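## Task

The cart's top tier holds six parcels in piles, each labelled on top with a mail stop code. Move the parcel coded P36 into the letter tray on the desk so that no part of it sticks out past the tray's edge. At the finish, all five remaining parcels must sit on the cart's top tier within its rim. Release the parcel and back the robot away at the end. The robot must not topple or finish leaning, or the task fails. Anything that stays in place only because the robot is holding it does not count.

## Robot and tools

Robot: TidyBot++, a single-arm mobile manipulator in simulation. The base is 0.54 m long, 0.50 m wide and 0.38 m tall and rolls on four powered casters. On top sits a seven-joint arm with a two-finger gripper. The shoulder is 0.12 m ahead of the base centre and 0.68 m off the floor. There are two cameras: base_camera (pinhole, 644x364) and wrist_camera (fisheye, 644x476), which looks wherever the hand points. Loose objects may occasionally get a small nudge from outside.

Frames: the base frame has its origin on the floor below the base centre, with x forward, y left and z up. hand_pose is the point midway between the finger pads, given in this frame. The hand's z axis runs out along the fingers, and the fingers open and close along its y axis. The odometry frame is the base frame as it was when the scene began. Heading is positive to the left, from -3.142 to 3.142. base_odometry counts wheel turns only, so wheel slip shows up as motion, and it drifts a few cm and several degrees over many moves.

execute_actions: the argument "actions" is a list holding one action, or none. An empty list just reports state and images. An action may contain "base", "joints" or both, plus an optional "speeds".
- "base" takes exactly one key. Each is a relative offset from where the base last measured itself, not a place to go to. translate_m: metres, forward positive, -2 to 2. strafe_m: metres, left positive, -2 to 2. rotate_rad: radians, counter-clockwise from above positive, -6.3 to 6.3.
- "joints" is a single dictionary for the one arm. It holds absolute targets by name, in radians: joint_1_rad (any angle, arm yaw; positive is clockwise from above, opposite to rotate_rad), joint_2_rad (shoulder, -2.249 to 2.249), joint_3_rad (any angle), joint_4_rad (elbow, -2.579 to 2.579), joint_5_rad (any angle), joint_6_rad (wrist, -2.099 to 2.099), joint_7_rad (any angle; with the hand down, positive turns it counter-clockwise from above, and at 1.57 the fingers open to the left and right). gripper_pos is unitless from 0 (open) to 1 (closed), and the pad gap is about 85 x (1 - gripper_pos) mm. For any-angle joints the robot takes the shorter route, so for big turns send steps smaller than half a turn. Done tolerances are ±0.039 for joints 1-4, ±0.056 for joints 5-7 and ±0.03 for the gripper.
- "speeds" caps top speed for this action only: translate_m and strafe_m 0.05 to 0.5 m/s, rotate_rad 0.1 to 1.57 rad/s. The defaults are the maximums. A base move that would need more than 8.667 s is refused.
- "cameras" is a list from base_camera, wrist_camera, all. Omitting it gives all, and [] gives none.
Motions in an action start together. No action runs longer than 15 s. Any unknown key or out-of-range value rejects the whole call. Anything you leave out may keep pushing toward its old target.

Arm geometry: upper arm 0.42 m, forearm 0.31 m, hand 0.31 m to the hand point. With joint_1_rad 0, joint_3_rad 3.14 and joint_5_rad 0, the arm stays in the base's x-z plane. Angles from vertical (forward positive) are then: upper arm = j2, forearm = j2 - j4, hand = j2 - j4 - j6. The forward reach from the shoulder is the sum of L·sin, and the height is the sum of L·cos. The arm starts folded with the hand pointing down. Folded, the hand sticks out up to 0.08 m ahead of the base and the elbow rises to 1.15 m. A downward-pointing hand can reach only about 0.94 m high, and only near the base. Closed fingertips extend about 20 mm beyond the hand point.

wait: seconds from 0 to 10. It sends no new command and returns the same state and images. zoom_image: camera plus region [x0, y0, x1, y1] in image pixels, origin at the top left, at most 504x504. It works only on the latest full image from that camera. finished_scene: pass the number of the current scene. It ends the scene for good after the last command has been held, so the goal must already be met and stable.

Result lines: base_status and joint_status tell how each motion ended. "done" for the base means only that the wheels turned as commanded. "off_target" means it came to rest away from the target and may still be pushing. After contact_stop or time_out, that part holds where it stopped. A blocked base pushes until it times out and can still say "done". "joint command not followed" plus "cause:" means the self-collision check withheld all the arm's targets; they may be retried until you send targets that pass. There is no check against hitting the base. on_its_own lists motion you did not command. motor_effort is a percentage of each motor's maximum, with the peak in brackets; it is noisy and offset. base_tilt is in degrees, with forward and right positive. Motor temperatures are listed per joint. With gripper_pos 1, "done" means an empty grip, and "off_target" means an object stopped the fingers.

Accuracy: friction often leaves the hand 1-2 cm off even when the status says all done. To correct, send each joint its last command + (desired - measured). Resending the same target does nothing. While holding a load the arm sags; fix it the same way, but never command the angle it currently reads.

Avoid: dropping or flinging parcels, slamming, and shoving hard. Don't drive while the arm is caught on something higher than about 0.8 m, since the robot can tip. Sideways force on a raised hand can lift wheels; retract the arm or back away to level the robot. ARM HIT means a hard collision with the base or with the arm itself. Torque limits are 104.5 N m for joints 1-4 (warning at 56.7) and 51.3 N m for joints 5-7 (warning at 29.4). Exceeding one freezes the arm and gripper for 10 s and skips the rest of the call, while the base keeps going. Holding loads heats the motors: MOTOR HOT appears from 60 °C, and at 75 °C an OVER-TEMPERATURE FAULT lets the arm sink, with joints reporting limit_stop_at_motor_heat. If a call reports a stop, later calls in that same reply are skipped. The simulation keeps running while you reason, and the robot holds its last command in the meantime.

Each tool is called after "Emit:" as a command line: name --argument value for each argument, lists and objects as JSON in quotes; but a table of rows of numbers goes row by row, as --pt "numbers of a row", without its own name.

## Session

Emit:
execute_actions --actions '[]'

Scene clock: 0.00 s.
Motor temperatures (°C, as the motors report them): [32 32 30 31 45 47 41]
base_odometry: x=+0.000 y=+0.000 heading=+0.000 (m, m, rad; odometry frame)
base_tilt: forward=+0.4 right=-0.6 (deg)
base_status: not commanded
joint_positions: joint_1_rad=+0.038 joint_2_rad=-0.395 joint_3_rad=+3.124 joint_4_rad=-2.531 joint_5_rad=-0.036 joint_6_rad=-0.822 joint_7_rad=+1.603 gripper_pos=+0.000
joint_status: not commanded
motor_effort: joint_1_rad=+0 joint_2_rad=+0 joint_3_rad=+0 joint_4_rad=+15 joint_5_rad=+1 joint_6_rad=+2 joint_7_rad=-1 (%)
hand_pose: x=+0.2794 y=+0.0056 z=+0.5957 quat_wxyz=(-0.009, +0.996, -0.006, +0.092) (m; base frame)
pictures: base_camera, wrist_camera
Images, in order (width x height): base_camera 644x364, wrist_camera 644x476.

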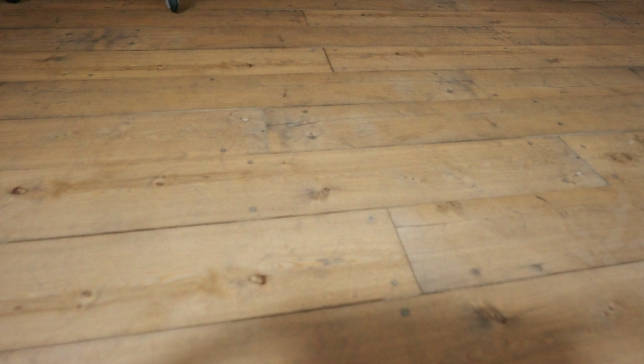

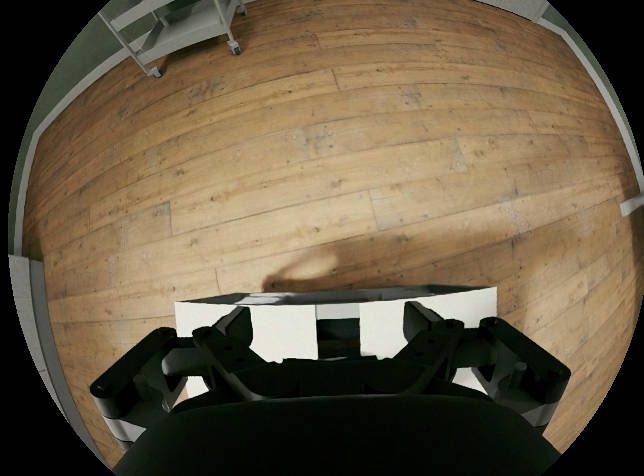

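Emit:
execute_actions --actions '[{"base": {"strafe_m": 0.55}, "joints": {"joint_1_rad": 0.0, "joint_2_rad": -0.3, "joint_3_rad": 3.094, "joint_4_rad": -1.02, "joint_5_rad": 0.01, "joint_6_rad": -2.0, "joint_7_rad": 1.50}}]'

Scene clock: 25.40 s.
Motor temperatures (°C, as the motors report them): [32 32 30 31 45 47 41]
base_odometry: x=+0.000 y=+0.550 heading=+0.000 (m, m, rad; odometry frame)
base_tilt: forward=+0.4 right=-0.6 (deg)
base_status: done
joint_positions: joint_1_rad=+0.014 joint_2_rad=-0.326 joint_3_rad=+3.107 joint_4_rad=-1.036 joint_5_rad=-0.036 joint_6_rad=-1.964 joint_7_rad=+1.535 gripper_pos=+0.000
joint_status: all done
motor_effort: joint_1_rad=+0(0) joint_2_rad=-2(6) joint_3_rad=+0(1) joint_4_rad=+13(18) joint_5_rad=+0(0) joint_6_rad=+4(5) joint_7_rad=-1(1) (%)
hand_pose: x=+0.3287 y=+0.0196 z=+1.0408 quat_wxyz=(-0.016, +0.973, +0.003, +0.231) (m; base frame)
pictures: base_camera, wrist_camera
Images, in order (width x height): base_camera 644x364, wrist_camera 644x476.

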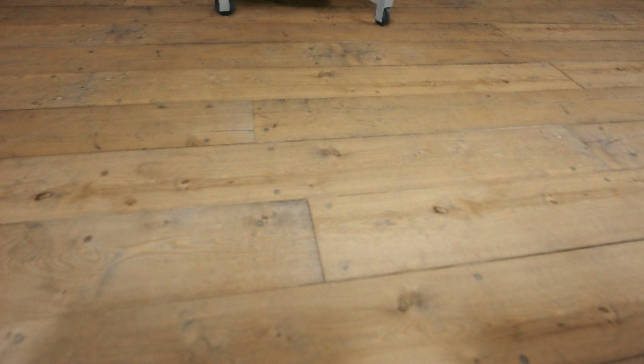

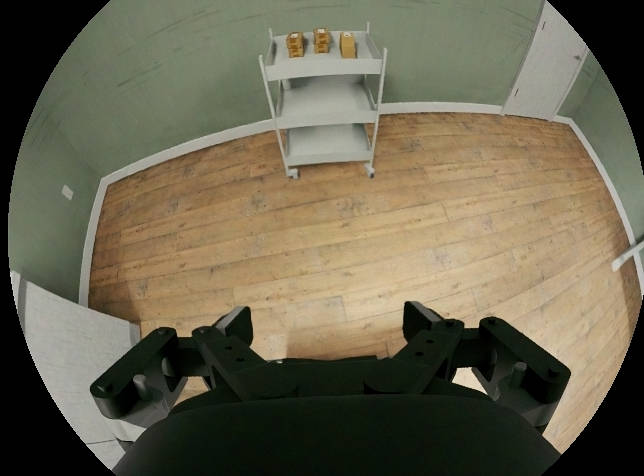

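Emit:
execute_actions --actions '[{"base": {"translate_m": 0.85}, "joints": {"joint_2_rad": 0.14, "joint_5_rad": 0.03}}]'

Scene clock: 35.03 s.
Motor temperatures (°C, as the motors report them): [32 32 30 31 45 47 41]
base_odometry: x=+0.851 y=+0.550 heading=+0.000 (m, m, rad; odometry frame)
base_tilt: forward=+0.5 right=-0.6 (deg)
base_status: done
joint_positions: joint_1_rad=+0.014 joint_2_rad=+0.141 joint_3_rad=+3.107 joint_4_rad=-1.031 joint_5_rad=-0.022 joint_6_rad=-1.968 joint_7_rad=+1.535 gripper_pos=+0.000
joint_status: all done
motor_effort: joint_1_rad=-1(0) joint_2_rad=-22(24) joint_3_rad=-1(1) joint_4_rad=+15(16) joint_5_rad=+0(0) joint_6_rad=+0(5) joint_7_rad=-1(1) (%)
hand_pose: x=+0.4676 y=+0.0138 z=+0.9093 quat_wxyz=(-0.012, +1.000, -0.003, +0.000) (m; base frame)
pictures: base_camera, wrist_camera
Images, in order (width x height): base_camera 644x364, wrist_camera 644x476.

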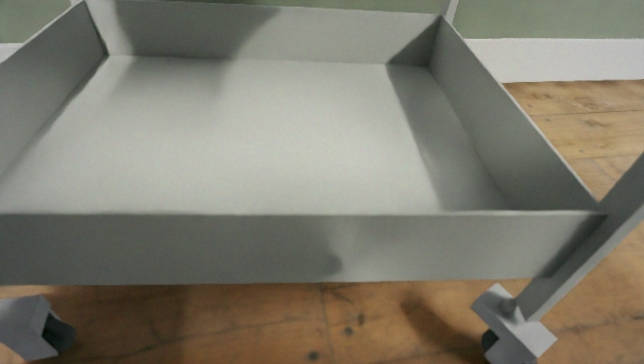

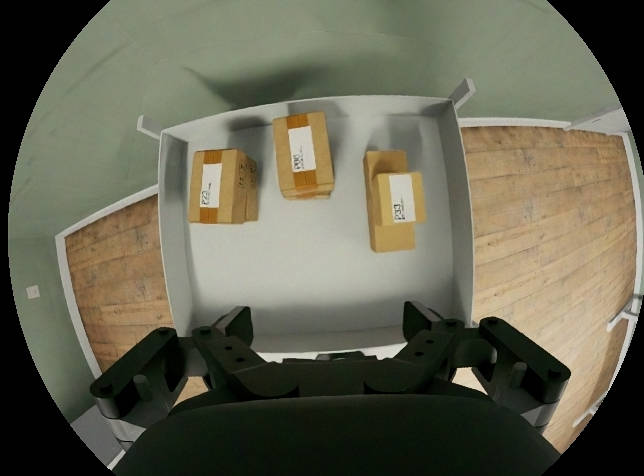

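Emit:
zoom_image --camera "wrist_camera" --region '[175, 95, 345, 235]'

Emit:
zoom_image --camera "wrist_camera" --region '[340, 135, 460, 265]'

Region (175, 95, 345, 235) of wrist_camera's 644x476 image, scaled by 2.965; it fills the top 415 rows of this view, and the rest is white.

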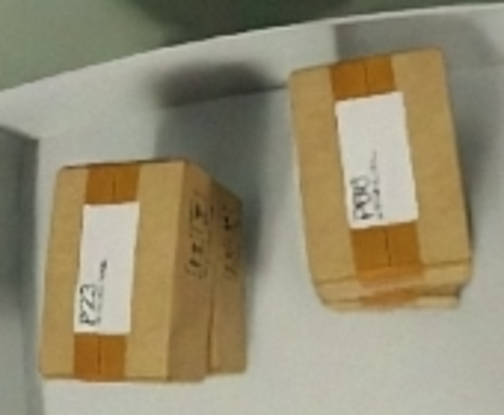

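Region (340, 135, 460, 265) of wrist_camera's 644x476 image, scaled by 3.877; it fills the left 465 columns of this view, and the rest is white.

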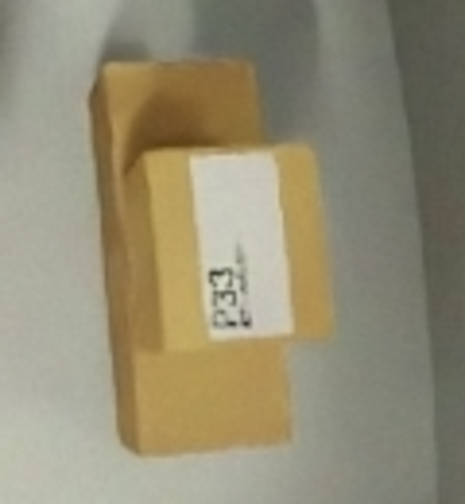

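Emit:
zoom_image --camera "wrist_camera" --region '[280, 120, 330, 180]'

Region (280, 120, 330, 180) of wrist_camera's 644x476 image, scaled by 8.400.

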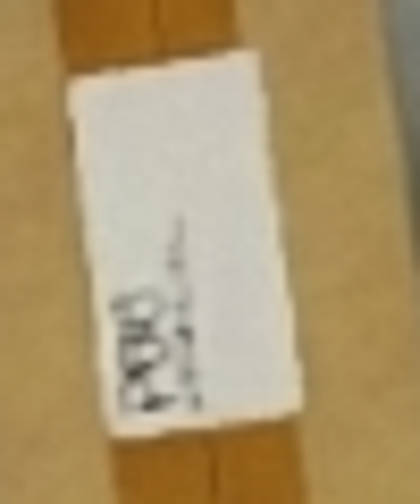

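Emit:
execute_actions --actions '[{"joints": {"joint_1_rad": 0.197, "joint_2_rad": 0.298, "joint_4_rad": -1.36, "joint_6_rad": -1.473, "joint_7_rad": 1.818}}]' --cameras '["wrist_camera"]'

Scene clock: 81.13 s.
Motor temperatures (°C, as the motors report them): [32 32 30 31 45 47 42]
base_odometry: x=+0.851 y=+0.550 heading=+0.000 (m, m, rad; odometry frame)
base_tilt: forward=+0.5 right=-0.6 (deg)
base_status: not commanded
joint_positions: joint_1_rad=+0.188 joint_2_rad=+0.295 joint_3_rad=+3.106 joint_4_rad=-1.349 joint_5_rad=-0.020 joint_6_rad=-1.506 joint_7_rad=+1.785 gripper_pos=+0.000
joint_status: all done
motor_effort: joint_1_rad=+0(1) joint_2_rad=-28(30) joint_3_rad=-1(1) joint_4_rad=+16(16) joint_5_rad=+1(1) joint_6_rad=-1(1) joint_7_rad=-1(0) (%)
hand_pose: x=+0.5477 y=-0.0596 z=+0.7506 quat_wxyz=(-0.016, +0.999, +0.030, -0.001) (m; base frame)
pictures: wrist_camera
Images, in order (width x height): wrist_camera 644x476.

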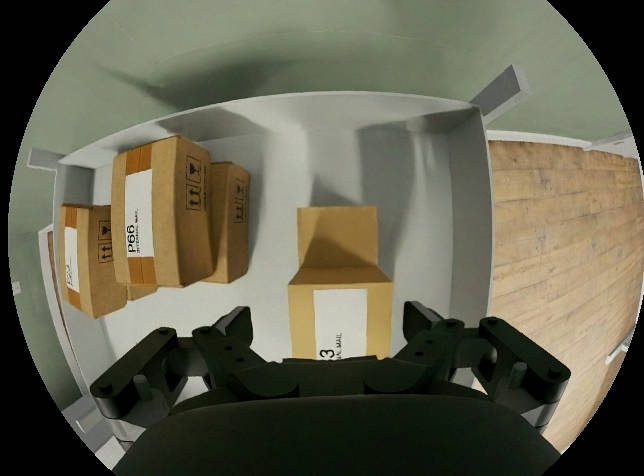

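Emit:
execute_actions --actions '[{"joints": {"joint_1_rad": 0.214, "gripper_pos": 1.0}}]' --cameras '["wrist_camera"]'

Scene clock: 86.37 s.
Motor temperatures (°C, as the motors report them): [32 32 30 31 45 47 42]
base_odometry: x=+0.850 y=+0.550 heading=+0.000 (m, m, rad; odometry frame)
base_tilt: forward=+0.4 right=-0.5 (deg)
base_status: not commanded
joint_positions: joint_1_rad=+0.204 joint_2_rad=+0.292 joint_3_rad=+3.105 joint_4_rad=-1.350 joint_5_rad=-0.019 joint_6_rad=-1.505 joint_7_rad=+1.785 gripper_pos=+0.472
joint_status: gripper_pos off_target (ended at +0.472, target +1.000); the others done
motor_effort: joint_1_rad=+0(1) joint_2_rad=-26(29) joint_3_rad=-1(1) joint_4_rad=+15(16) joint_5_rad=+0(1) joint_6_rad=+0(1) joint_7_rad=-1(1) (%)
hand_pose: x=+0.5465 y=-0.0667 z=+0.7514 quat_wxyz=(-0.015, +1.000, +0.022, +0.000) (m; base frame)
pictures: wrist_camera
Images, in order (width x height): wrist_camera 644x476.

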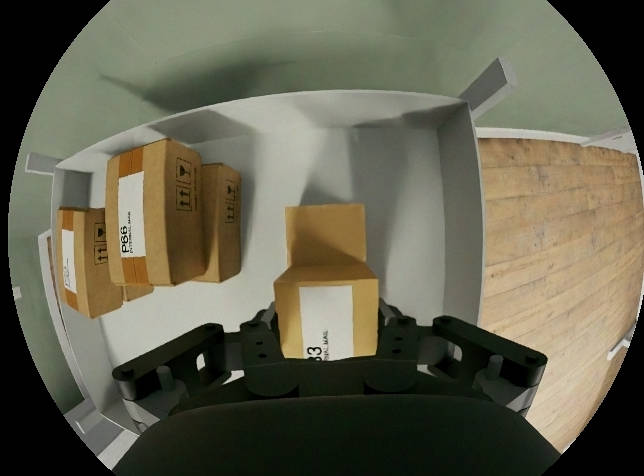

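Emit:
execute_actions --actions '[{"joints": {"joint_2_rad": 0.01, "joint_6_rad": -1.79}}]' --cameras '["wrist_camera"]'

Scene clock: 97.73 s.
Motor temperatures (°C, as the motors report them): [32 32 30 31 45 47 42]
base_odometry: x=+0.850 y=+0.550 heading=+0.000 (m, m, rad; odometry frame)
base_tilt: forward=+0.5 right=-0.7 (deg)
base_status: not commanded
joint_positions: joint_1_rad=+0.204 joint_2_rad=+0.011 joint_3_rad=+3.105 joint_4_rad=-1.353 joint_5_rad=-0.019 joint_6_rad=-1.759 joint_7_rad=+1.785 gripper_pos=+0.472
joint_status: all done
motor_effort: joint_1_rad=+0(0) joint_2_rad=-18(31) joint_3_rad=+0(1) joint_4_rad=+17(17) joint_5_rad=+0(0) joint_6_rad=+1(2) joint_7_rad=-1(0) (%)
hand_pose: x=+0.4332 y=-0.0462 z=+0.8558 quat_wxyz=(-0.008, +1.000, +0.025, +0.011) (m; base frame)
pictures: wrist_camera
Images, in order (width x height): wrist_camera 644x476.

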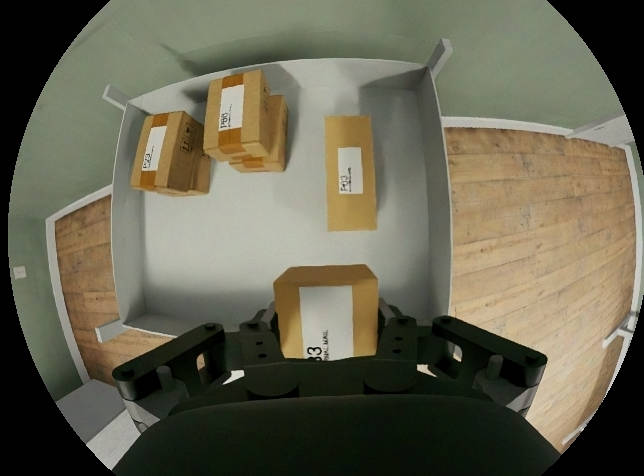

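Emit:
zoom_image --camera "wrist_camera" --region '[310, 105, 400, 240]'

Region (310, 105, 400, 240) of wrist_camera's 644x476 image, scaled by 3.733.

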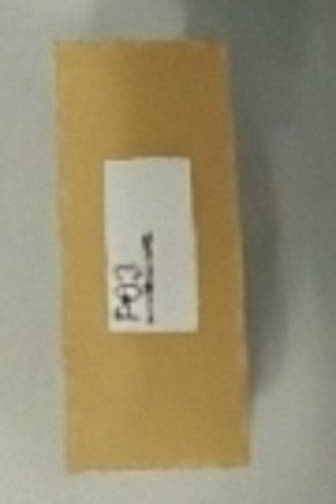

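Emit:
execute_actions --actions '[{"joints": {"joint_1_rad": -0.009, "joint_2_rad": 0.058, "joint_4_rad": -1.84, "joint_6_rad": -1.24, "joint_7_rad": 1.579}}]' --cameras '["wrist_camera"]'

Scene clock: 121.53 s.
Motor temperatures (°C, as the motors report them): [32 32 30 31 45 47 42]
base_odometry: x=+0.850 y=+0.550 heading=+0.000 (m, m, rad; odometry frame)
base_tilt: forward=+0.5 right=-0.5 (deg)
base_status: not commanded
joint_positions: joint_1_rad=+0.003 joint_2_rad=+0.040 joint_3_rad=+3.105 joint_4_rad=-1.826 joint_5_rad=-0.019 joint_6_rad=-1.275 joint_7_rad=+1.613 gripper_pos=+0.472
joint_status: all done
motor_effort: joint_1_rad=+0(0) joint_2_rad=-18(19) joint_3_rad=+0(1) joint_4_rad=+16(17) joint_5_rad=+0(0) joint_6_rad=+1(0) joint_7_rad=-1(2) (%)
hand_pose: x=+0.4358 y=+0.0175 z=+0.6996 quat_wxyz=(-0.010, +0.999, +0.035, +0.000) (m; base frame)
pictures: wrist_camera
Images, in order (width x height): wrist_camera 644x476.

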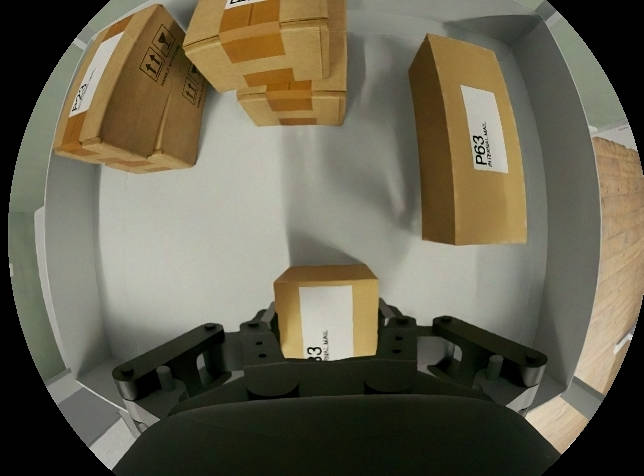

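Emit:
execute_actions --actions '[{"joints": {"gripper_pos": 0.25}}]' --cameras '["wrist_camera"]'

Scene clock: 126.73 s.
Motor temperatures (°C, as the motors report them): [32 32 30 31 45 47 42]
base_odometry: x=+0.850 y=+0.550 heading=+0.000 (m, m, rad; odometry frame)
base_tilt: forward=+0.4 right=-0.6 (deg)
base_status: not commanded
joint_positions: joint_1_rad=+0.003 joint_2_rad=+0.040 joint_3_rad=+3.105 joint_4_rad=-1.826 joint_5_rad=-0.019 joint_6_rad=-1.275 joint_7_rad=+1.613 gripper_pos=+0.250
joint_status: all done
motor_effort: joint_1_rad=+0(0) joint_2_rad=-17(18) joint_3_rad=+0(0) joint_4_rad=+16(16) joint_5_rad=+1(0) joint_6_rad=+1(0) joint_7_rad=-1(1) (%)
hand_pose: x=+0.4358 y=+0.0175 z=+0.6996 quat_wxyz=(-0.010, +0.999, +0.035, +0.000) (m; base frame)
pictures: wrist_camera
Images, in order (width x height): wrist_camera 644x476.

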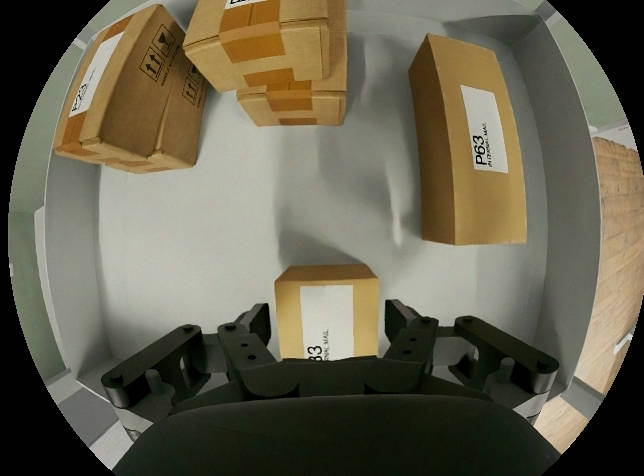

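Emit:
execute_actions --actions '[{"joints": {"joint_1_rad": -0.051, "joint_4_rad": -1.38, "joint_6_rad": -1.594, "gripper_pos": 0.0}}]' --cameras '["wrist_camera"]'

Scene clock: 145.97 s.
Motor temperatures (°C, as the motors report them): [32 32 30 31 45 47 42]
base_odometry: x=+0.850 y=+0.550 heading=+0.000 (m, m, rad; odometry frame)
base_tilt: forward=+0.5 right=-0.6 (deg)
base_status: not commanded
joint_positions: joint_1_rad=-0.037 joint_2_rad=+0.040 joint_3_rad=+3.105 joint_4_rad=-1.396 joint_5_rad=-0.019 joint_6_rad=-1.558 joint_7_rad=+1.613 gripper_pos=+0.000
joint_status: all done
motor_effort: joint_1_rad=+0(1) joint_2_rad=-19(20) joint_3_rad=+0(0) joint_4_rad=+17(17) joint_5_rad=+1(1) joint_6_rad=+2(2) joint_7_rad=+0(0) (%)
hand_pose: x=+0.4912 y=+0.0344 z=+0.8368 quat_wxyz=(-0.011, +0.996, +0.058, +0.074) (m; base frame)
pictures: wrist_camera
Images, in order (width x height): wrist_camera 644x476.

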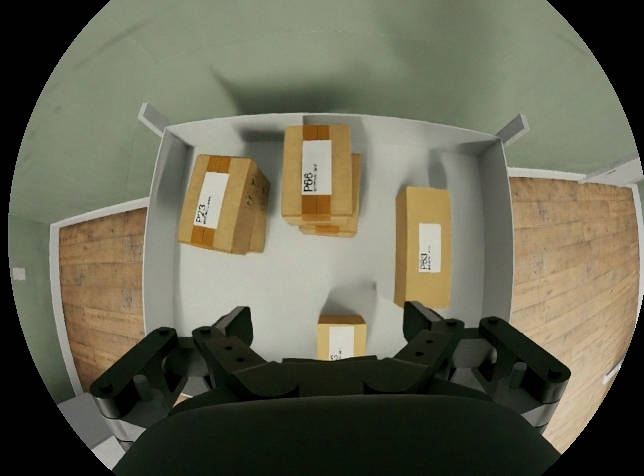

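Emit:
zoom_image --camera "wrist_camera" --region '[165, 105, 385, 270]'

Region (165, 105, 385, 270) of wrist_camera's 644x476 image, scaled by 2.291; it fills the top 378 rows of this view, and the rest is white.

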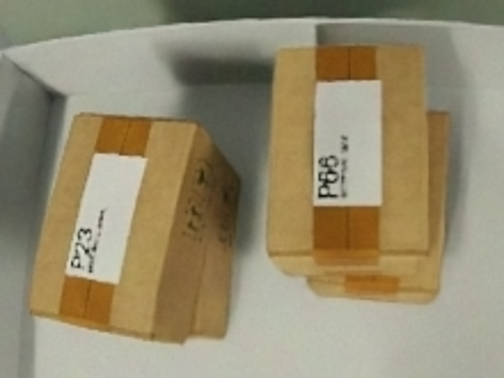

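Emit:
execute_actions --actions '[{"joints": {"joint_1_rad": -0.079, "joint_2_rad": 0.46, "joint_4_rad": -1.084, "joint_6_rad": -1.618, "joint_7_rad": 1.546, "gripper_pos": 0.1}}]' --cameras '["wrist_camera"]'

Scene clock: 204.93 s.
Motor temperatures (°C, as the motors report them): [32 32 30 32 45 47 42]
base_odometry: x=+0.850 y=+0.550 heading=+0.000 (m, m, rad; odometry frame)
base_tilt: forward=+0.5 right=-0.6 (deg)
base_status: not commanded
joint_positions: joint_1_rad=-0.065 joint_2_rad=+0.455 joint_3_rad=+3.105 joint_4_rad=-1.104 joint_5_rad=-0.019 joint_6_rad=-1.581 joint_7_rad=+1.581 gripper_pos=+0.100
joint_status: all done
motor_effort: joint_1_rad=+1(0) joint_2_rad=-33(35) joint_3_rad=-1(1) joint_4_rad=+16(17) joint_5_rad=-1(0) joint_6_rad=+1(1) joint_7_rad=-2(1) (%)
hand_pose: x=+0.6156 y=+0.0549 z=+0.7525 quat_wxyz=(-0.017, +0.998, +0.054, +0.000) (m; base frame)
pictures: wrist_camera
Images, in order (width x height): wrist_camera 644x476.

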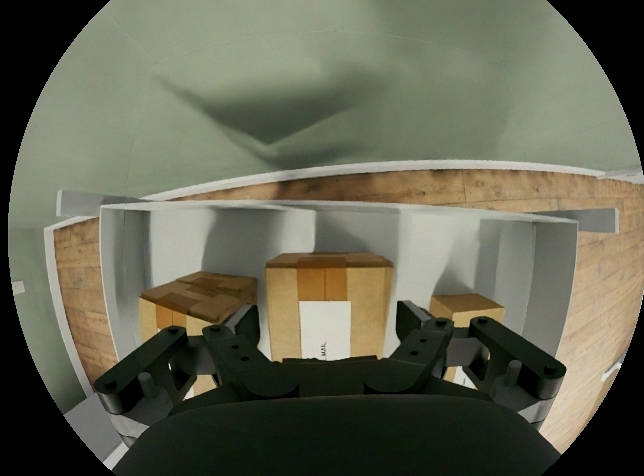

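Emit:
execute_actions --actions '[]'

Scene clock: 224.17 s.
Motor temperatures (°C, as the motors report them): [32 32 30 32 45 47 42]
base_odometry: x=+0.850 y=+0.550 heading=+0.000 (m, m, rad; odometry frame)
base_tilt: forward=+0.4 right=-0.6 (deg)
base_status: not commanded
joint_positions: joint_1_rad=-0.065 joint_2_rad=+0.455 joint_3_rad=+3.105 joint_4_rad=-1.104 joint_5_rad=-0.019 joint_6_rad=-1.581 joint_7_rad=+1.581 gripper_pos=+0.100
joint_status: all done
motor_effort: joint_1_rad=+0(0) joint_2_rad=-33(35) joint_3_rad=-1(1) joint_4_rad=+16(17) joint_5_rad=+0(0) joint_6_rad=+1(1) joint_7_rad=+0(1) (%)
hand_pose: x=+0.6156 y=+0.0549 z=+0.7525 quat_wxyz=(-0.017, +0.998, +0.054, +0.000) (m; base frame)
pictures: base_camera, wrist_camera
Images, in order (width x height): base_camera 644x364, wrist_camera 644x476.

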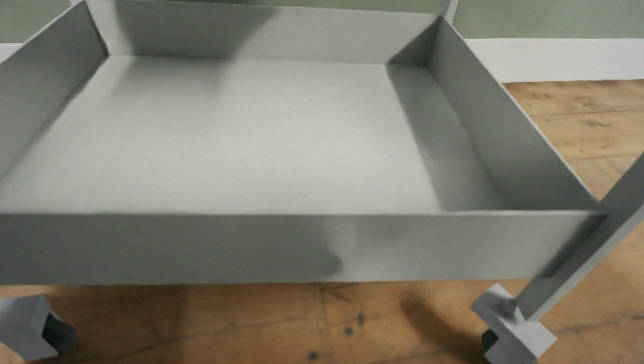

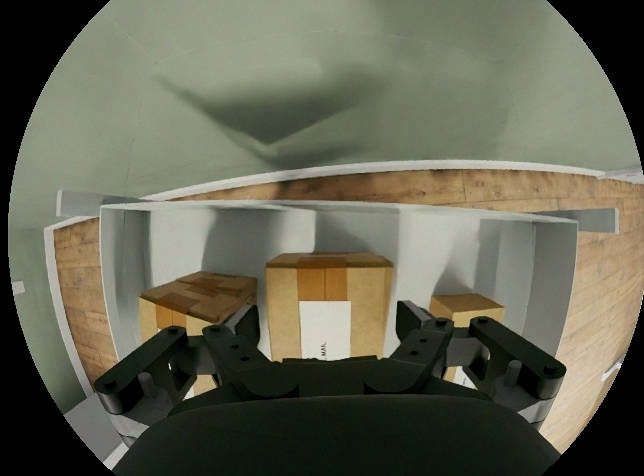

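Emit:
execute_actions --actions '[{"joints": {"gripper_pos": 1.0}}]' --cameras '["wrist_camera"]'

Emit:
execute_actions --actions '[{"joints": {"joint_2_rad": 0.13, "joint_6_rad": -1.93}}]' --cameras '["wrist_camera"]'

Scene clock: 227.97 s.
Motor temperatures (°C, as the motors report them): [32 32 30 32 45 47 42]
base_odometry: x=+0.850 y=+0.550 heading=+0.000 (m, m, rad; odometry frame)
base_tilt: forward=+0.5 right=-0.6 (deg)
base_status: not commanded
joint_positions: joint_1_rad=-0.065 joint_2_rad=+0.456 joint_3_rad=+3.105 joint_4_rad=-1.098 joint_5_rad=-0.019 joint_6_rad=-1.582 joint_7_rad=+1.581 gripper_pos=+0.361
joint_status: gripper_pos off_target (ended at +0.361, target +1.000)
motor_effort: joint_1_rad=+0(0) joint_2_rad=-34(36) joint_3_rad=+0(1) joint_4_rad=+17(17) joint_5_rad=+0(0) joint_6_rad=+1(1) joint_7_rad=+0(0) (%)
hand_pose: x=+0.6170 y=+0.0550 z=+0.7542 quat_wxyz=(-0.017, +0.998, +0.054, +0.002) (m; base frame)
pictures: wrist_camera
Images, in order (width x height): wrist_camera 644x476.

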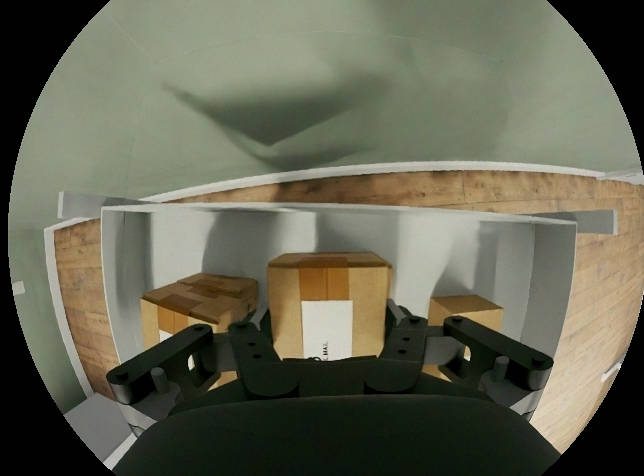

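Scene clock: 229.40 s.
Motor temperatures (°C, as the motors report them): [32 33 30 32 45 47 42]
base_odometry: x=+0.850 y=+0.550 heading=+0.000 (m, m, rad; odometry frame)
base_tilt: forward=+0.5 right=-0.6 (deg)
base_status: not commanded
joint_positions: joint_1_rad=-0.065 joint_2_rad=+0.130 joint_3_rad=+3.105 joint_4_rad=-1.097 joint_5_rad=-0.019 joint_6_rad=-1.899 joint_7_rad=+1.581 gripper_pos=+0.361
joint_status: all done
motor_effort: joint_1_rad=+1(0) joint_2_rad=-21(37) joint_3_rad=+0(1) joint_4_rad=+16(17) joint_5_rad=+0(0) joint_6_rad=+0(1) joint_7_rad=-1(1) (%)
hand_pose: x=+0.4715 y=+0.0417 z=+0.8940 quat_wxyz=(-0.011, +0.998, +0.059, +0.007) (m; base frame)
pictures: wrist_camera
Images, in order (width x height): wrist_camera 644x476.

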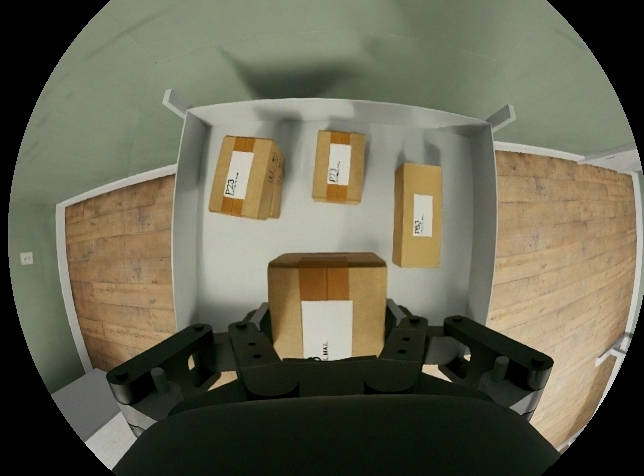

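Emit:
zoom_image --camera "wrist_camera" --region '[180, 100, 480, 290]'

Region (180, 100, 480, 290) of wrist_camera's 644x476 image, scaled by 1.680; it fills the top 319 rows of this view, and the rest is white.

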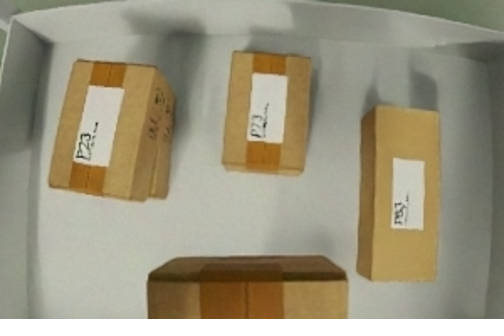

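Emit:
execute_actions --actions '[{"base": {"strafe_m": 0.093}, "joints": {"joint_2_rad": 0.045, "joint_4_rad": -1.58, "joint_6_rad": -1.487, "joint_7_rad": 1.396}}]' --cameras '["wrist_camera"]'

Scene clock: 336.63 s.
Motor temperatures (°C, as the motors report them): [32 33 30 32 45 47 42]
base_odometry: x=+0.851 y=+0.644 heading=+0.000 (m, m, rad; odometry frame)
base_tilt: forward=+0.4 right=-0.6 (deg)
base_status: done
joint_positions: joint_1_rad=-0.077 joint_2_rad=+0.072 joint_3_rad=+3.100 joint_4_rad=-1.567 joint_5_rad=-0.016 joint_6_rad=-1.523 joint_7_rad=+1.430 gripper_pos=+0.361
joint_status: all done
motor_effort: joint_1_rad=+0(3) joint_2_rad=-20(23) joint_3_rad=-1(3) joint_4_rad=+16(18) joint_5_rad=+0(1) joint_6_rad=+0(1) joint_7_rad=-1(1) (%)
hand_pose: x=+0.4531 y=+0.0461 z=+0.7690 quat_wxyz=(-0.008, +1.000, -0.011, -0.011) (m; base frame)
pictures: wrist_camera
Images, in order (width x height): wrist_camera 644x476.

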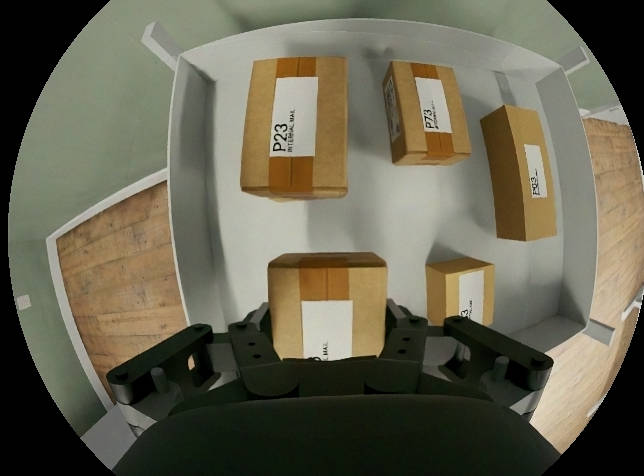

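Emit:
execute_actions --actions '[{"joints": {"joint_4_rad": -1.797, "joint_6_rad": -1.254}}]' --cameras '["wrist_camera"]'

Scene clock: 347.13 s.
Motor temperatures (°C, as the motors report them): [32 33 30 32 45 47 42]
base_odometry: x=+0.851 y=+0.644 heading=+0.000 (m, m, rad; odometry frame)
base_tilt: forward=+0.4 right=-0.7 (deg)
base_status: not commanded
joint_positions: joint_1_rad=-0.077 joint_2_rad=+0.064 joint_3_rad=+3.100 joint_4_rad=-1.784 joint_5_rad=-0.016 joint_6_rad=-1.291 joint_7_rad=+1.430 gripper_pos=+0.361
joint_status: all done
motor_effort: joint_1_rad=+0(0) joint_2_rad=-19(20) joint_3_rad=+0(1) joint_4_rad=+16(16) joint_5_rad=+0(2) joint_6_rad=+1(3) joint_7_rad=+0(1) (%)
hand_pose: x=+0.4457 y=+0.0452 z=+0.7048 quat_wxyz=(-0.009, +1.000, -0.013, +0.001) (m; base frame)
pictures: wrist_camera
Images, in order (width x height): wrist_camera 644x476.

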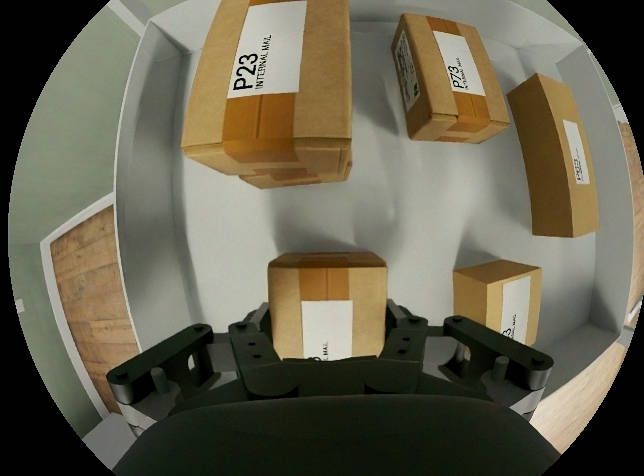

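Emit:
execute_actions --actions '[{"joints": {"gripper_pos": 0.0}}]' --cameras '["wrist_camera"]'

Scene clock: 356.13 s.
Motor temperatures (°C, as the motors report them): [32 33 30 32 45 47 42]
base_odometry: x=+0.851 y=+0.644 heading=+0.000 (m, m, rad; odometry frame)
base_tilt: forward=+0.5 right=-0.7 (deg)
base_status: not commanded
joint_positions: joint_1_rad=-0.077 joint_2_rad=+0.064 joint_3_rad=+3.100 joint_4_rad=-1.784 joint_5_rad=-0.016 joint_6_rad=-1.291 joint_7_rad=+1.430 gripper_pos=+0.000
joint_status: all done
motor_effort: joint_1_rad=+0(0) joint_2_rad=-19(20) joint_3_rad=+0(0) joint_4_rad=+15(16) joint_5_rad=+1(0) joint_6_rad=+1(1) joint_7_rad=+0(0) (%)
hand_pose: x=+0.4457 y=+0.0452 z=+0.7048 quat_wxyz=(-0.009, +1.000, -0.013, +0.001) (m; base frame)
pictures: wrist_camera
Images, in order (width x height): wrist_camera 644x476.

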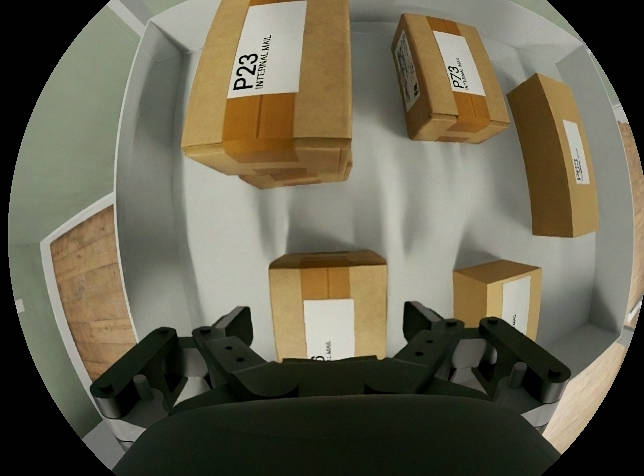

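Emit:
execute_actions --actions '[{"joints": {"joint_1_rad": -0.102, "joint_4_rad": -1.258, "joint_6_rad": -1.557, "joint_7_rad": 1.366}}]' --cameras '["wrist_camera"]'

Scene clock: 382.03 s.
Motor temperatures (°C, as the motors report them): [32 33 30 32 45 47 42]
base_odometry: x=+0.851 y=+0.644 heading=+0.000 (m, m, rad; odometry frame)
base_tilt: forward=+0.5 right=-0.7 (deg)
base_status: not commanded
joint_positions: joint_1_rad=-0.088 joint_2_rad=+0.063 joint_3_rad=+3.100 joint_4_rad=-1.274 joint_5_rad=-0.016 joint_6_rad=-1.520 joint_7_rad=+1.401 gripper_pos=+0.000
joint_status: all done
motor_effort: joint_1_rad=+0(1) joint_2_rad=-20(21) joint_3_rad=+0(0) joint_4_rad=+17(17) joint_5_rad=+0(0) joint_6_rad=+4(3) joint_7_rad=-1(2) (%)
hand_pose: x=+0.5339 y=+0.0600 z=+0.8763 quat_wxyz=(-0.031, +0.990, -0.019, +0.139) (m; base frame)
pictures: wrist_camera
Images, in order (width x height): wrist_camera 644x476.

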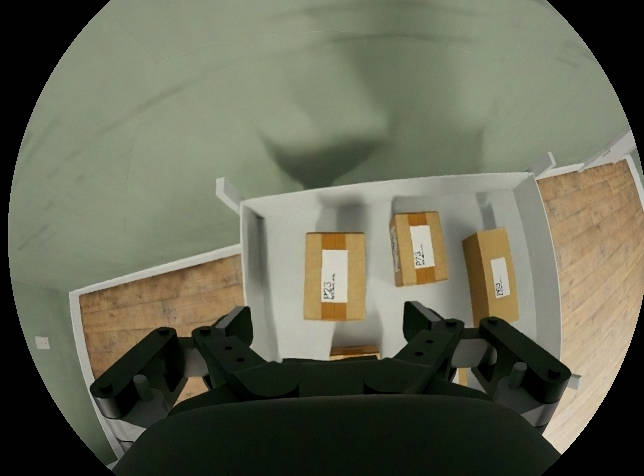

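Emit:
execute_actions --actions '[{"joints": {"joint_2_rad": 0.348}}]' --cameras '["wrist_camera"]'

Scene clock: 393.87 s.
Motor temperatures (°C, as the motors report them): [32 33 30 32 45 47 42]
base_odometry: x=+0.851 y=+0.644 heading=+0.000 (m, m, rad; odometry frame)
base_tilt: forward=+0.4 right=-0.6 (deg)
base_status: not commanded
joint_positions: joint_1_rad=-0.088 joint_2_rad=+0.349 joint_3_rad=+3.100 joint_4_rad=-1.271 joint_5_rad=-0.016 joint_6_rad=-1.521 joint_7_rad=+1.401 gripper_pos=+0.000
joint_status: all done
motor_effort: joint_1_rad=+1(1) joint_2_rad=-30(33) joint_3_rad=-1(1) joint_4_rad=+16(17) joint_5_rad=+0(0) joint_6_rad=+1(3) joint_7_rad=-2(2) (%)
hand_pose: x=+0.5721 y=+0.0634 z=+0.7508 quat_wxyz=(-0.015, +1.000, -0.022, -0.002) (m; base frame)
pictures: wrist_camera
Images, in order (width x height): wrist_camera 644x476.

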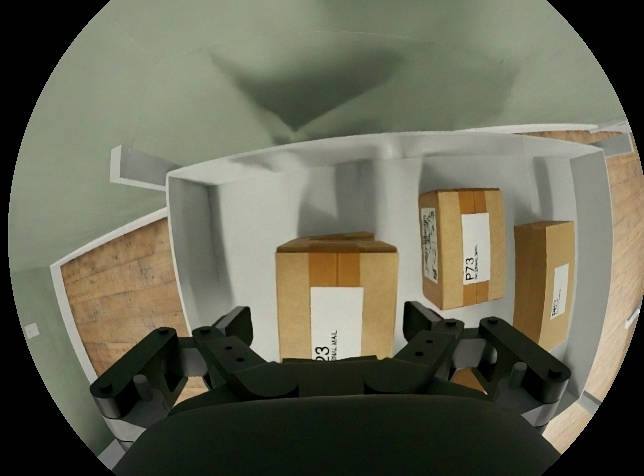

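Emit:
execute_actions --actions '[{"joints": {"joint_1_rad": -0.068, "gripper_pos": 1.0}}]' --cameras '["wrist_camera"]'

Scene clock: 399.90 s.
Motor temperatures (°C, as the motors report them): [32 33 30 32 45 47 42]
base_odometry: x=+0.851 y=+0.644 heading=+0.000 (m, m, rad; odometry frame)
base_tilt: forward=+0.4 right=-0.6 (deg)
base_status: not commanded
joint_positions: joint_1_rad=-0.074 joint_2_rad=+0.347 joint_3_rad=+3.100 joint_4_rad=-1.267 joint_5_rad=-0.016 joint_6_rad=-1.522 joint_7_rad=+1.401 gripper_pos=+0.359
joint_status: gripper_pos off_target (ended at +0.359, target +1.000); the others done
motor_effort: joint_1_rad=+0(1) joint_2_rad=-31(32) joint_3_rad=-1(1) joint_4_rad=+17(17) joint_5_rad=+1(4) joint_6_rad=+1(0) joint_7_rad=-1(1) (%)
hand_pose: x=+0.5739 y=+0.0573 z=+0.7529 quat_wxyz=(-0.015, +0.999, -0.029, +0.001) (m; base frame)
pictures: wrist_camera
Images, in order (width x height): wrist_camera 644x476.

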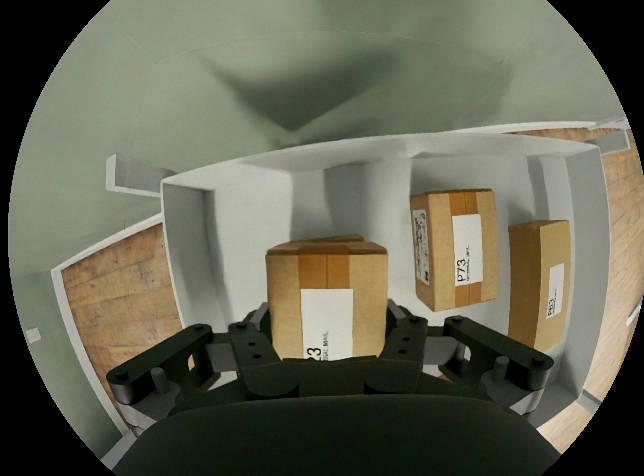

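Emit:
execute_actions --actions '[{"joints": {"joint_2_rad": 0.027}}]' --cameras '["wrist_camera"]'

Scene clock: 419.10 s.
Motor temperatures (°C, as the motors report them): [32 33 30 32 45 47 42]
base_odometry: x=+0.851 y=+0.644 heading=+0.000 (m, m, rad; odometry frame)
base_tilt: forward=+0.5 right=-0.6 (deg)
base_status: not commanded
joint_positions: joint_1_rad=-0.074 joint_2_rad=+0.031 joint_3_rad=+3.100 joint_4_rad=-1.267 joint_5_rad=-0.016 joint_6_rad=-1.524 joint_7_rad=+1.401 gripper_pos=+0.359
joint_status: all done
motor_effort: joint_1_rad=+1(0) joint_2_rad=-20(33) joint_3_rad=+0(1) joint_4_rad=+18(18) joint_5_rad=+1(0) joint_6_rad=+3(4) joint_7_rad=-1(1) (%)
hand_pose: x=+0.5288 y=+0.0539 z=+0.8916 quat_wxyz=(-0.031, +0.987, -0.026, +0.156) (m; base frame)
pictures: wrist_camera
Images, in order (width x height): wrist_camera 644x476.

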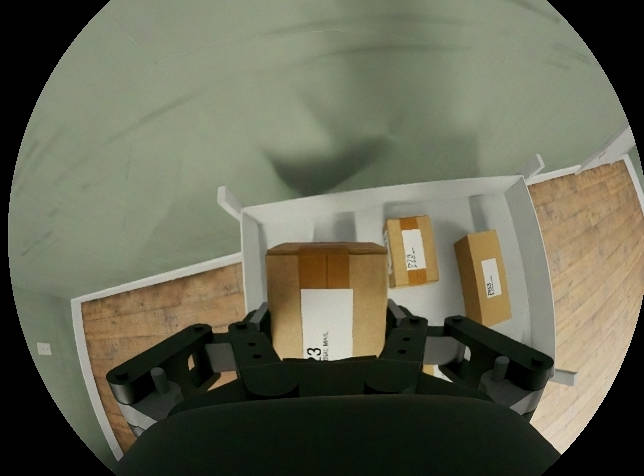

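Emit:
execute_actions --actions '[{"joints": {"joint_4_rad": -1.675, "joint_6_rad": -1.413}}]' --cameras '["wrist_camera"]'

Scene clock: 424.40 s.
Motor temperatures (°C, as the motors report them): [32 33 30 32 45 47 42]
base_odometry: x=+0.851 y=+0.644 heading=+0.000 (m, m, rad; odometry frame)
base_tilt: forward=+0.5 right=-0.6 (deg)
base_status: not commanded
joint_positions: joint_1_rad=-0.074 joint_2_rad=+0.031 joint_3_rad=+3.100 joint_4_rad=-1.663 joint_5_rad=-0.016 joint_6_rad=-1.450 joint_7_rad=+1.401 gripper_pos=+0.359
joint_status: all done
motor_effort: joint_1_rad=+0(0) joint_2_rad=-18(20) joint_3_rad=+0(0) joint_4_rad=+17(18) joint_5_rad=+0(1) joint_6_rad=+0(4) joint_7_rad=-1(2) (%)
hand_pose: x=+0.4398 y=+0.0437 z=+0.7525 quat_wxyz=(-0.008, +1.000, -0.028, -0.003) (m; base frame)
pictures: wrist_camera
Images, in order (width x height): wrist_camera 644x476.

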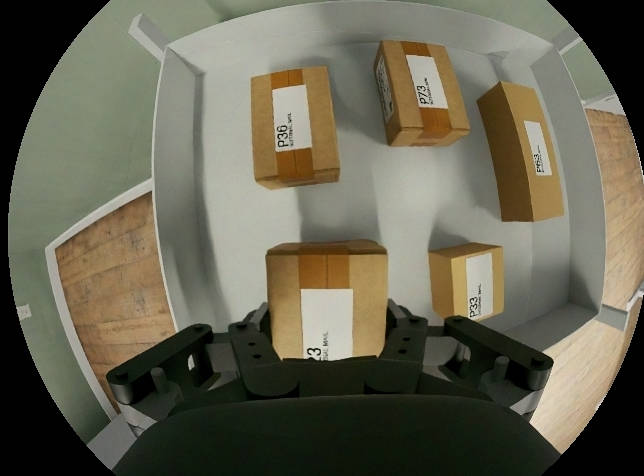

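P36 is visible. Open the gripper to release P23.

Emit:
execute_actions --actions '[{"joints": {"gripper_pos": 0.0}}]' --cameras '["wrist_camera"]'

Emit:
zoom_image --camera "wrist_camera" --region '[220, 40, 420, 280]'

Scene clock: 427.77 s.
Motor temperatures (°C, as the motors report them): [32 33 30 32 45 47 42]
base_odometry: x=+0.851 y=+0.644 heading=+0.000 (m, m, rad; odometry frame)
base_tilt: forward=+0.4 right=-0.6 (deg)
base_status: not commanded
joint_positions: joint_1_rad=-0.074 joint_2_rad=+0.031 joint_3_rad=+3.100 joint_4_rad=-1.663 joint_5_rad=-0.016 joint_6_rad=-1.450 joint_7_rad=+1.401 gripper_pos=+0.000
joint_status: all done
motor_effort: joint_1_rad=+1(1) joint_2_rad=-18(19) joint_3_rad=+0(0) joint_4_rad=+16(17) joint_5_rad=+1(1) joint_6_rad=+1(0) joint_7_rad=+0(1) (%)
hand_pose: x=+0.4398 y=+0.0437 z=+0.7525 quat_wxyz=(-0.008, +1.000, -0.028, -0.003) (m; base frame)
pictures: wrist_camera
Images, in order (width x height): wrist_camera 644x476.

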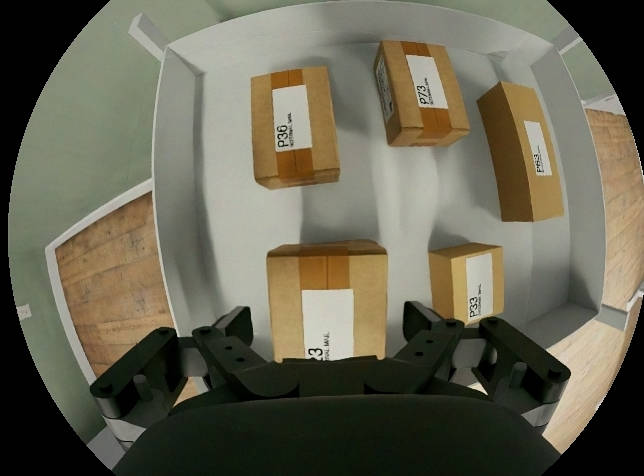

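Region (220, 40, 420, 280) of wrist_camera's 644x476 image, scaled by 2.100.

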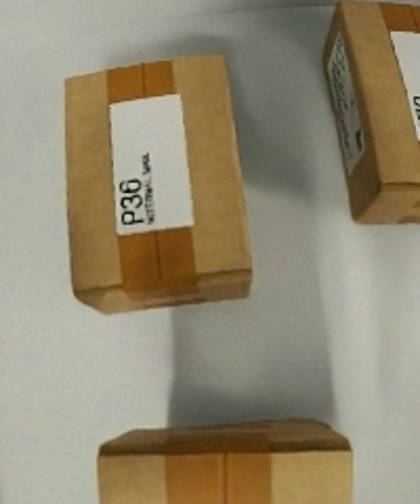

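Emit:
execute_actions --actions '[{"joints": {"joint_2_rad": 0.369, "joint_4_rad": -1.381, "joint_6_rad": -1.338, "joint_7_rad": 1.537}}]' --cameras '["wrist_camera"]'

Scene clock: 459.27 s.
Motor temperatures (°C, as the motors report them): [32 33 30 32 45 47 42]
base_odometry: x=+0.851 y=+0.644 heading=+0.000 (m, m, rad; odometry frame)
base_tilt: forward=+0.5 right=-0.6 (deg)
base_status: not commanded
joint_positions: joint_1_rad=-0.074 joint_2_rad=+0.362 joint_3_rad=+3.100 joint_4_rad=-1.401 joint_5_rad=-0.016 joint_6_rad=-1.373 joint_7_rad=+1.503 gripper_pos=+0.000
joint_status: all done
motor_effort: joint_1_rad=-1(1) joint_2_rad=-30(32) joint_3_rad=-1(1) joint_4_rad=+16(17) joint_5_rad=+1(0) joint_6_rad=+1(1) joint_7_rad=-1(1) (%)
hand_pose: x=+0.5745 y=+0.0578 z=+0.7047 quat_wxyz=(-0.016, +1.000, +0.021, +0.002) (m; base frame)
pictures: wrist_camera
Images, in order (width x height): wrist_camera 644x476.

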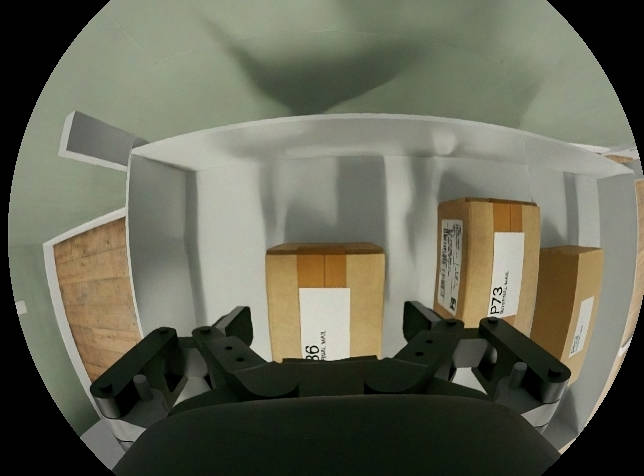

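Emit:
execute_actions --actions '[{"joints": {"joint_2_rad": 0.38, "joint_4_rad": -1.395, "gripper_pos": 1.0}}]' --cameras '["wrist_camera"]'

Scene clock: 463.33 s.
Motor temperatures (°C, as the motors report them): [32 33 30 32 45 47 42]
base_odometry: x=+0.851 y=+0.644 heading=+0.000 (m, m, rad; odometry frame)
base_tilt: forward=+0.5 right=-0.6 (deg)
base_status: not commanded
joint_positions: joint_1_rad=-0.074 joint_2_rad=+0.365 joint_3_rad=+3.100 joint_4_rad=-1.395 joint_5_rad=-0.016 joint_6_rad=-1.372 joint_7_rad=+1.503 gripper_pos=+0.364
joint_status: gripper_pos off_target (ended at +0.364, target +1.000); the others done
motor_effort: joint_1_rad=+0(2) joint_2_rad=-28(32) joint_3_rad=-1(1) joint_4_rad=+15(17) joint_5_rad=+0(2) joint_6_rad=+2(2) joint_7_rad=-1(1) (%)
hand_pose: x=+0.5771 y=+0.0581 z=+0.7048 quat_wxyz=(-0.016, +1.000, +0.021, +0.004) (m; base frame)
pictures: wrist_camera
Images, in order (width x height): wrist_camera 644x476.

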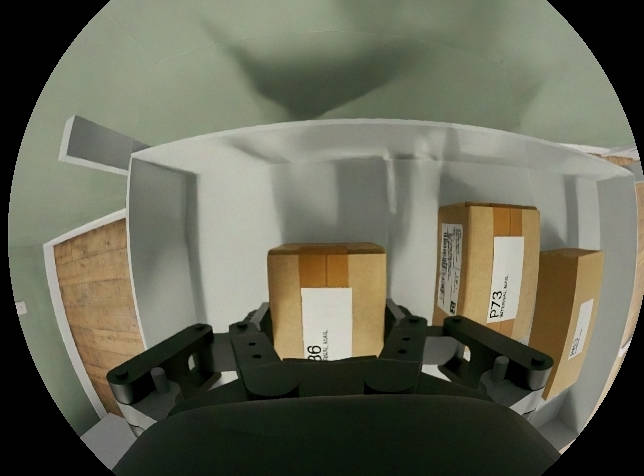

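Emit:
execute_actions --actions '[{"joints": {"joint_2_rad": 0.0, "joint_4_rad": -1.18, "joint_6_rad": -1.75}}]' --cameras '["wrist_camera"]'

Scene clock: 477.43 s.
Motor temperatures (°C, as the motors report them): [32 33 30 32 45 47 42]
base_odometry: x=+0.851 y=+0.644 heading=+0.000 (m, m, rad; odometry frame)
base_tilt: forward=+0.5 right=-0.7 (deg)
base_status: not commanded
joint_positions: joint_1_rad=-0.074 joint_2_rad=-0.001 joint_3_rad=+3.100 joint_4_rad=-1.195 joint_5_rad=-0.016 joint_6_rad=-1.720 joint_7_rad=+1.503 gripper_pos=+0.364
joint_status: all done
motor_effort: joint_1_rad=+0(0) joint_2_rad=-18(35) joint_3_rad=-1(1) joint_4_rad=+17(18) joint_5_rad=+0(0) joint_6_rad=+3(4) joint_7_rad=-1(0) (%)
hand_pose: x=+0.4777 y=+0.0482 z=+0.9149 quat_wxyz=(-0.018, +0.993, +0.026, +0.112) (m; base frame)
pictures: wrist_camera
Images, in order (width x height): wrist_camera 644x476.

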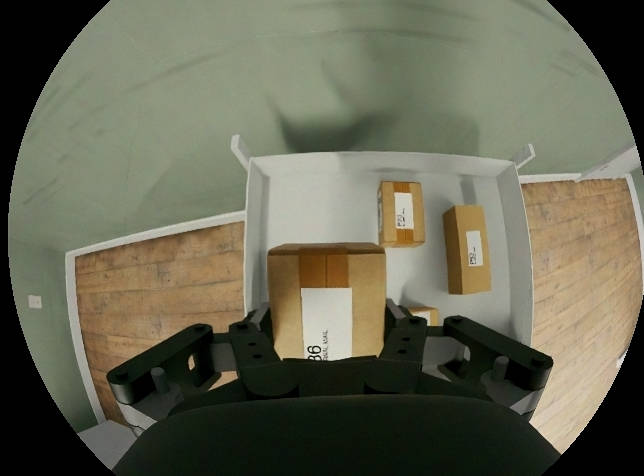

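Emit:
zoom_image --camera "wrist_camera" --region '[500, 130, 644, 430]'

Region (500, 130, 644, 430) of wrist_camera's 644x476 image, scaled by 1.680; it fills the left 242 columns of this view, and the rest is white.

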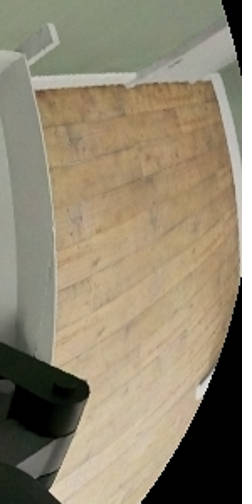

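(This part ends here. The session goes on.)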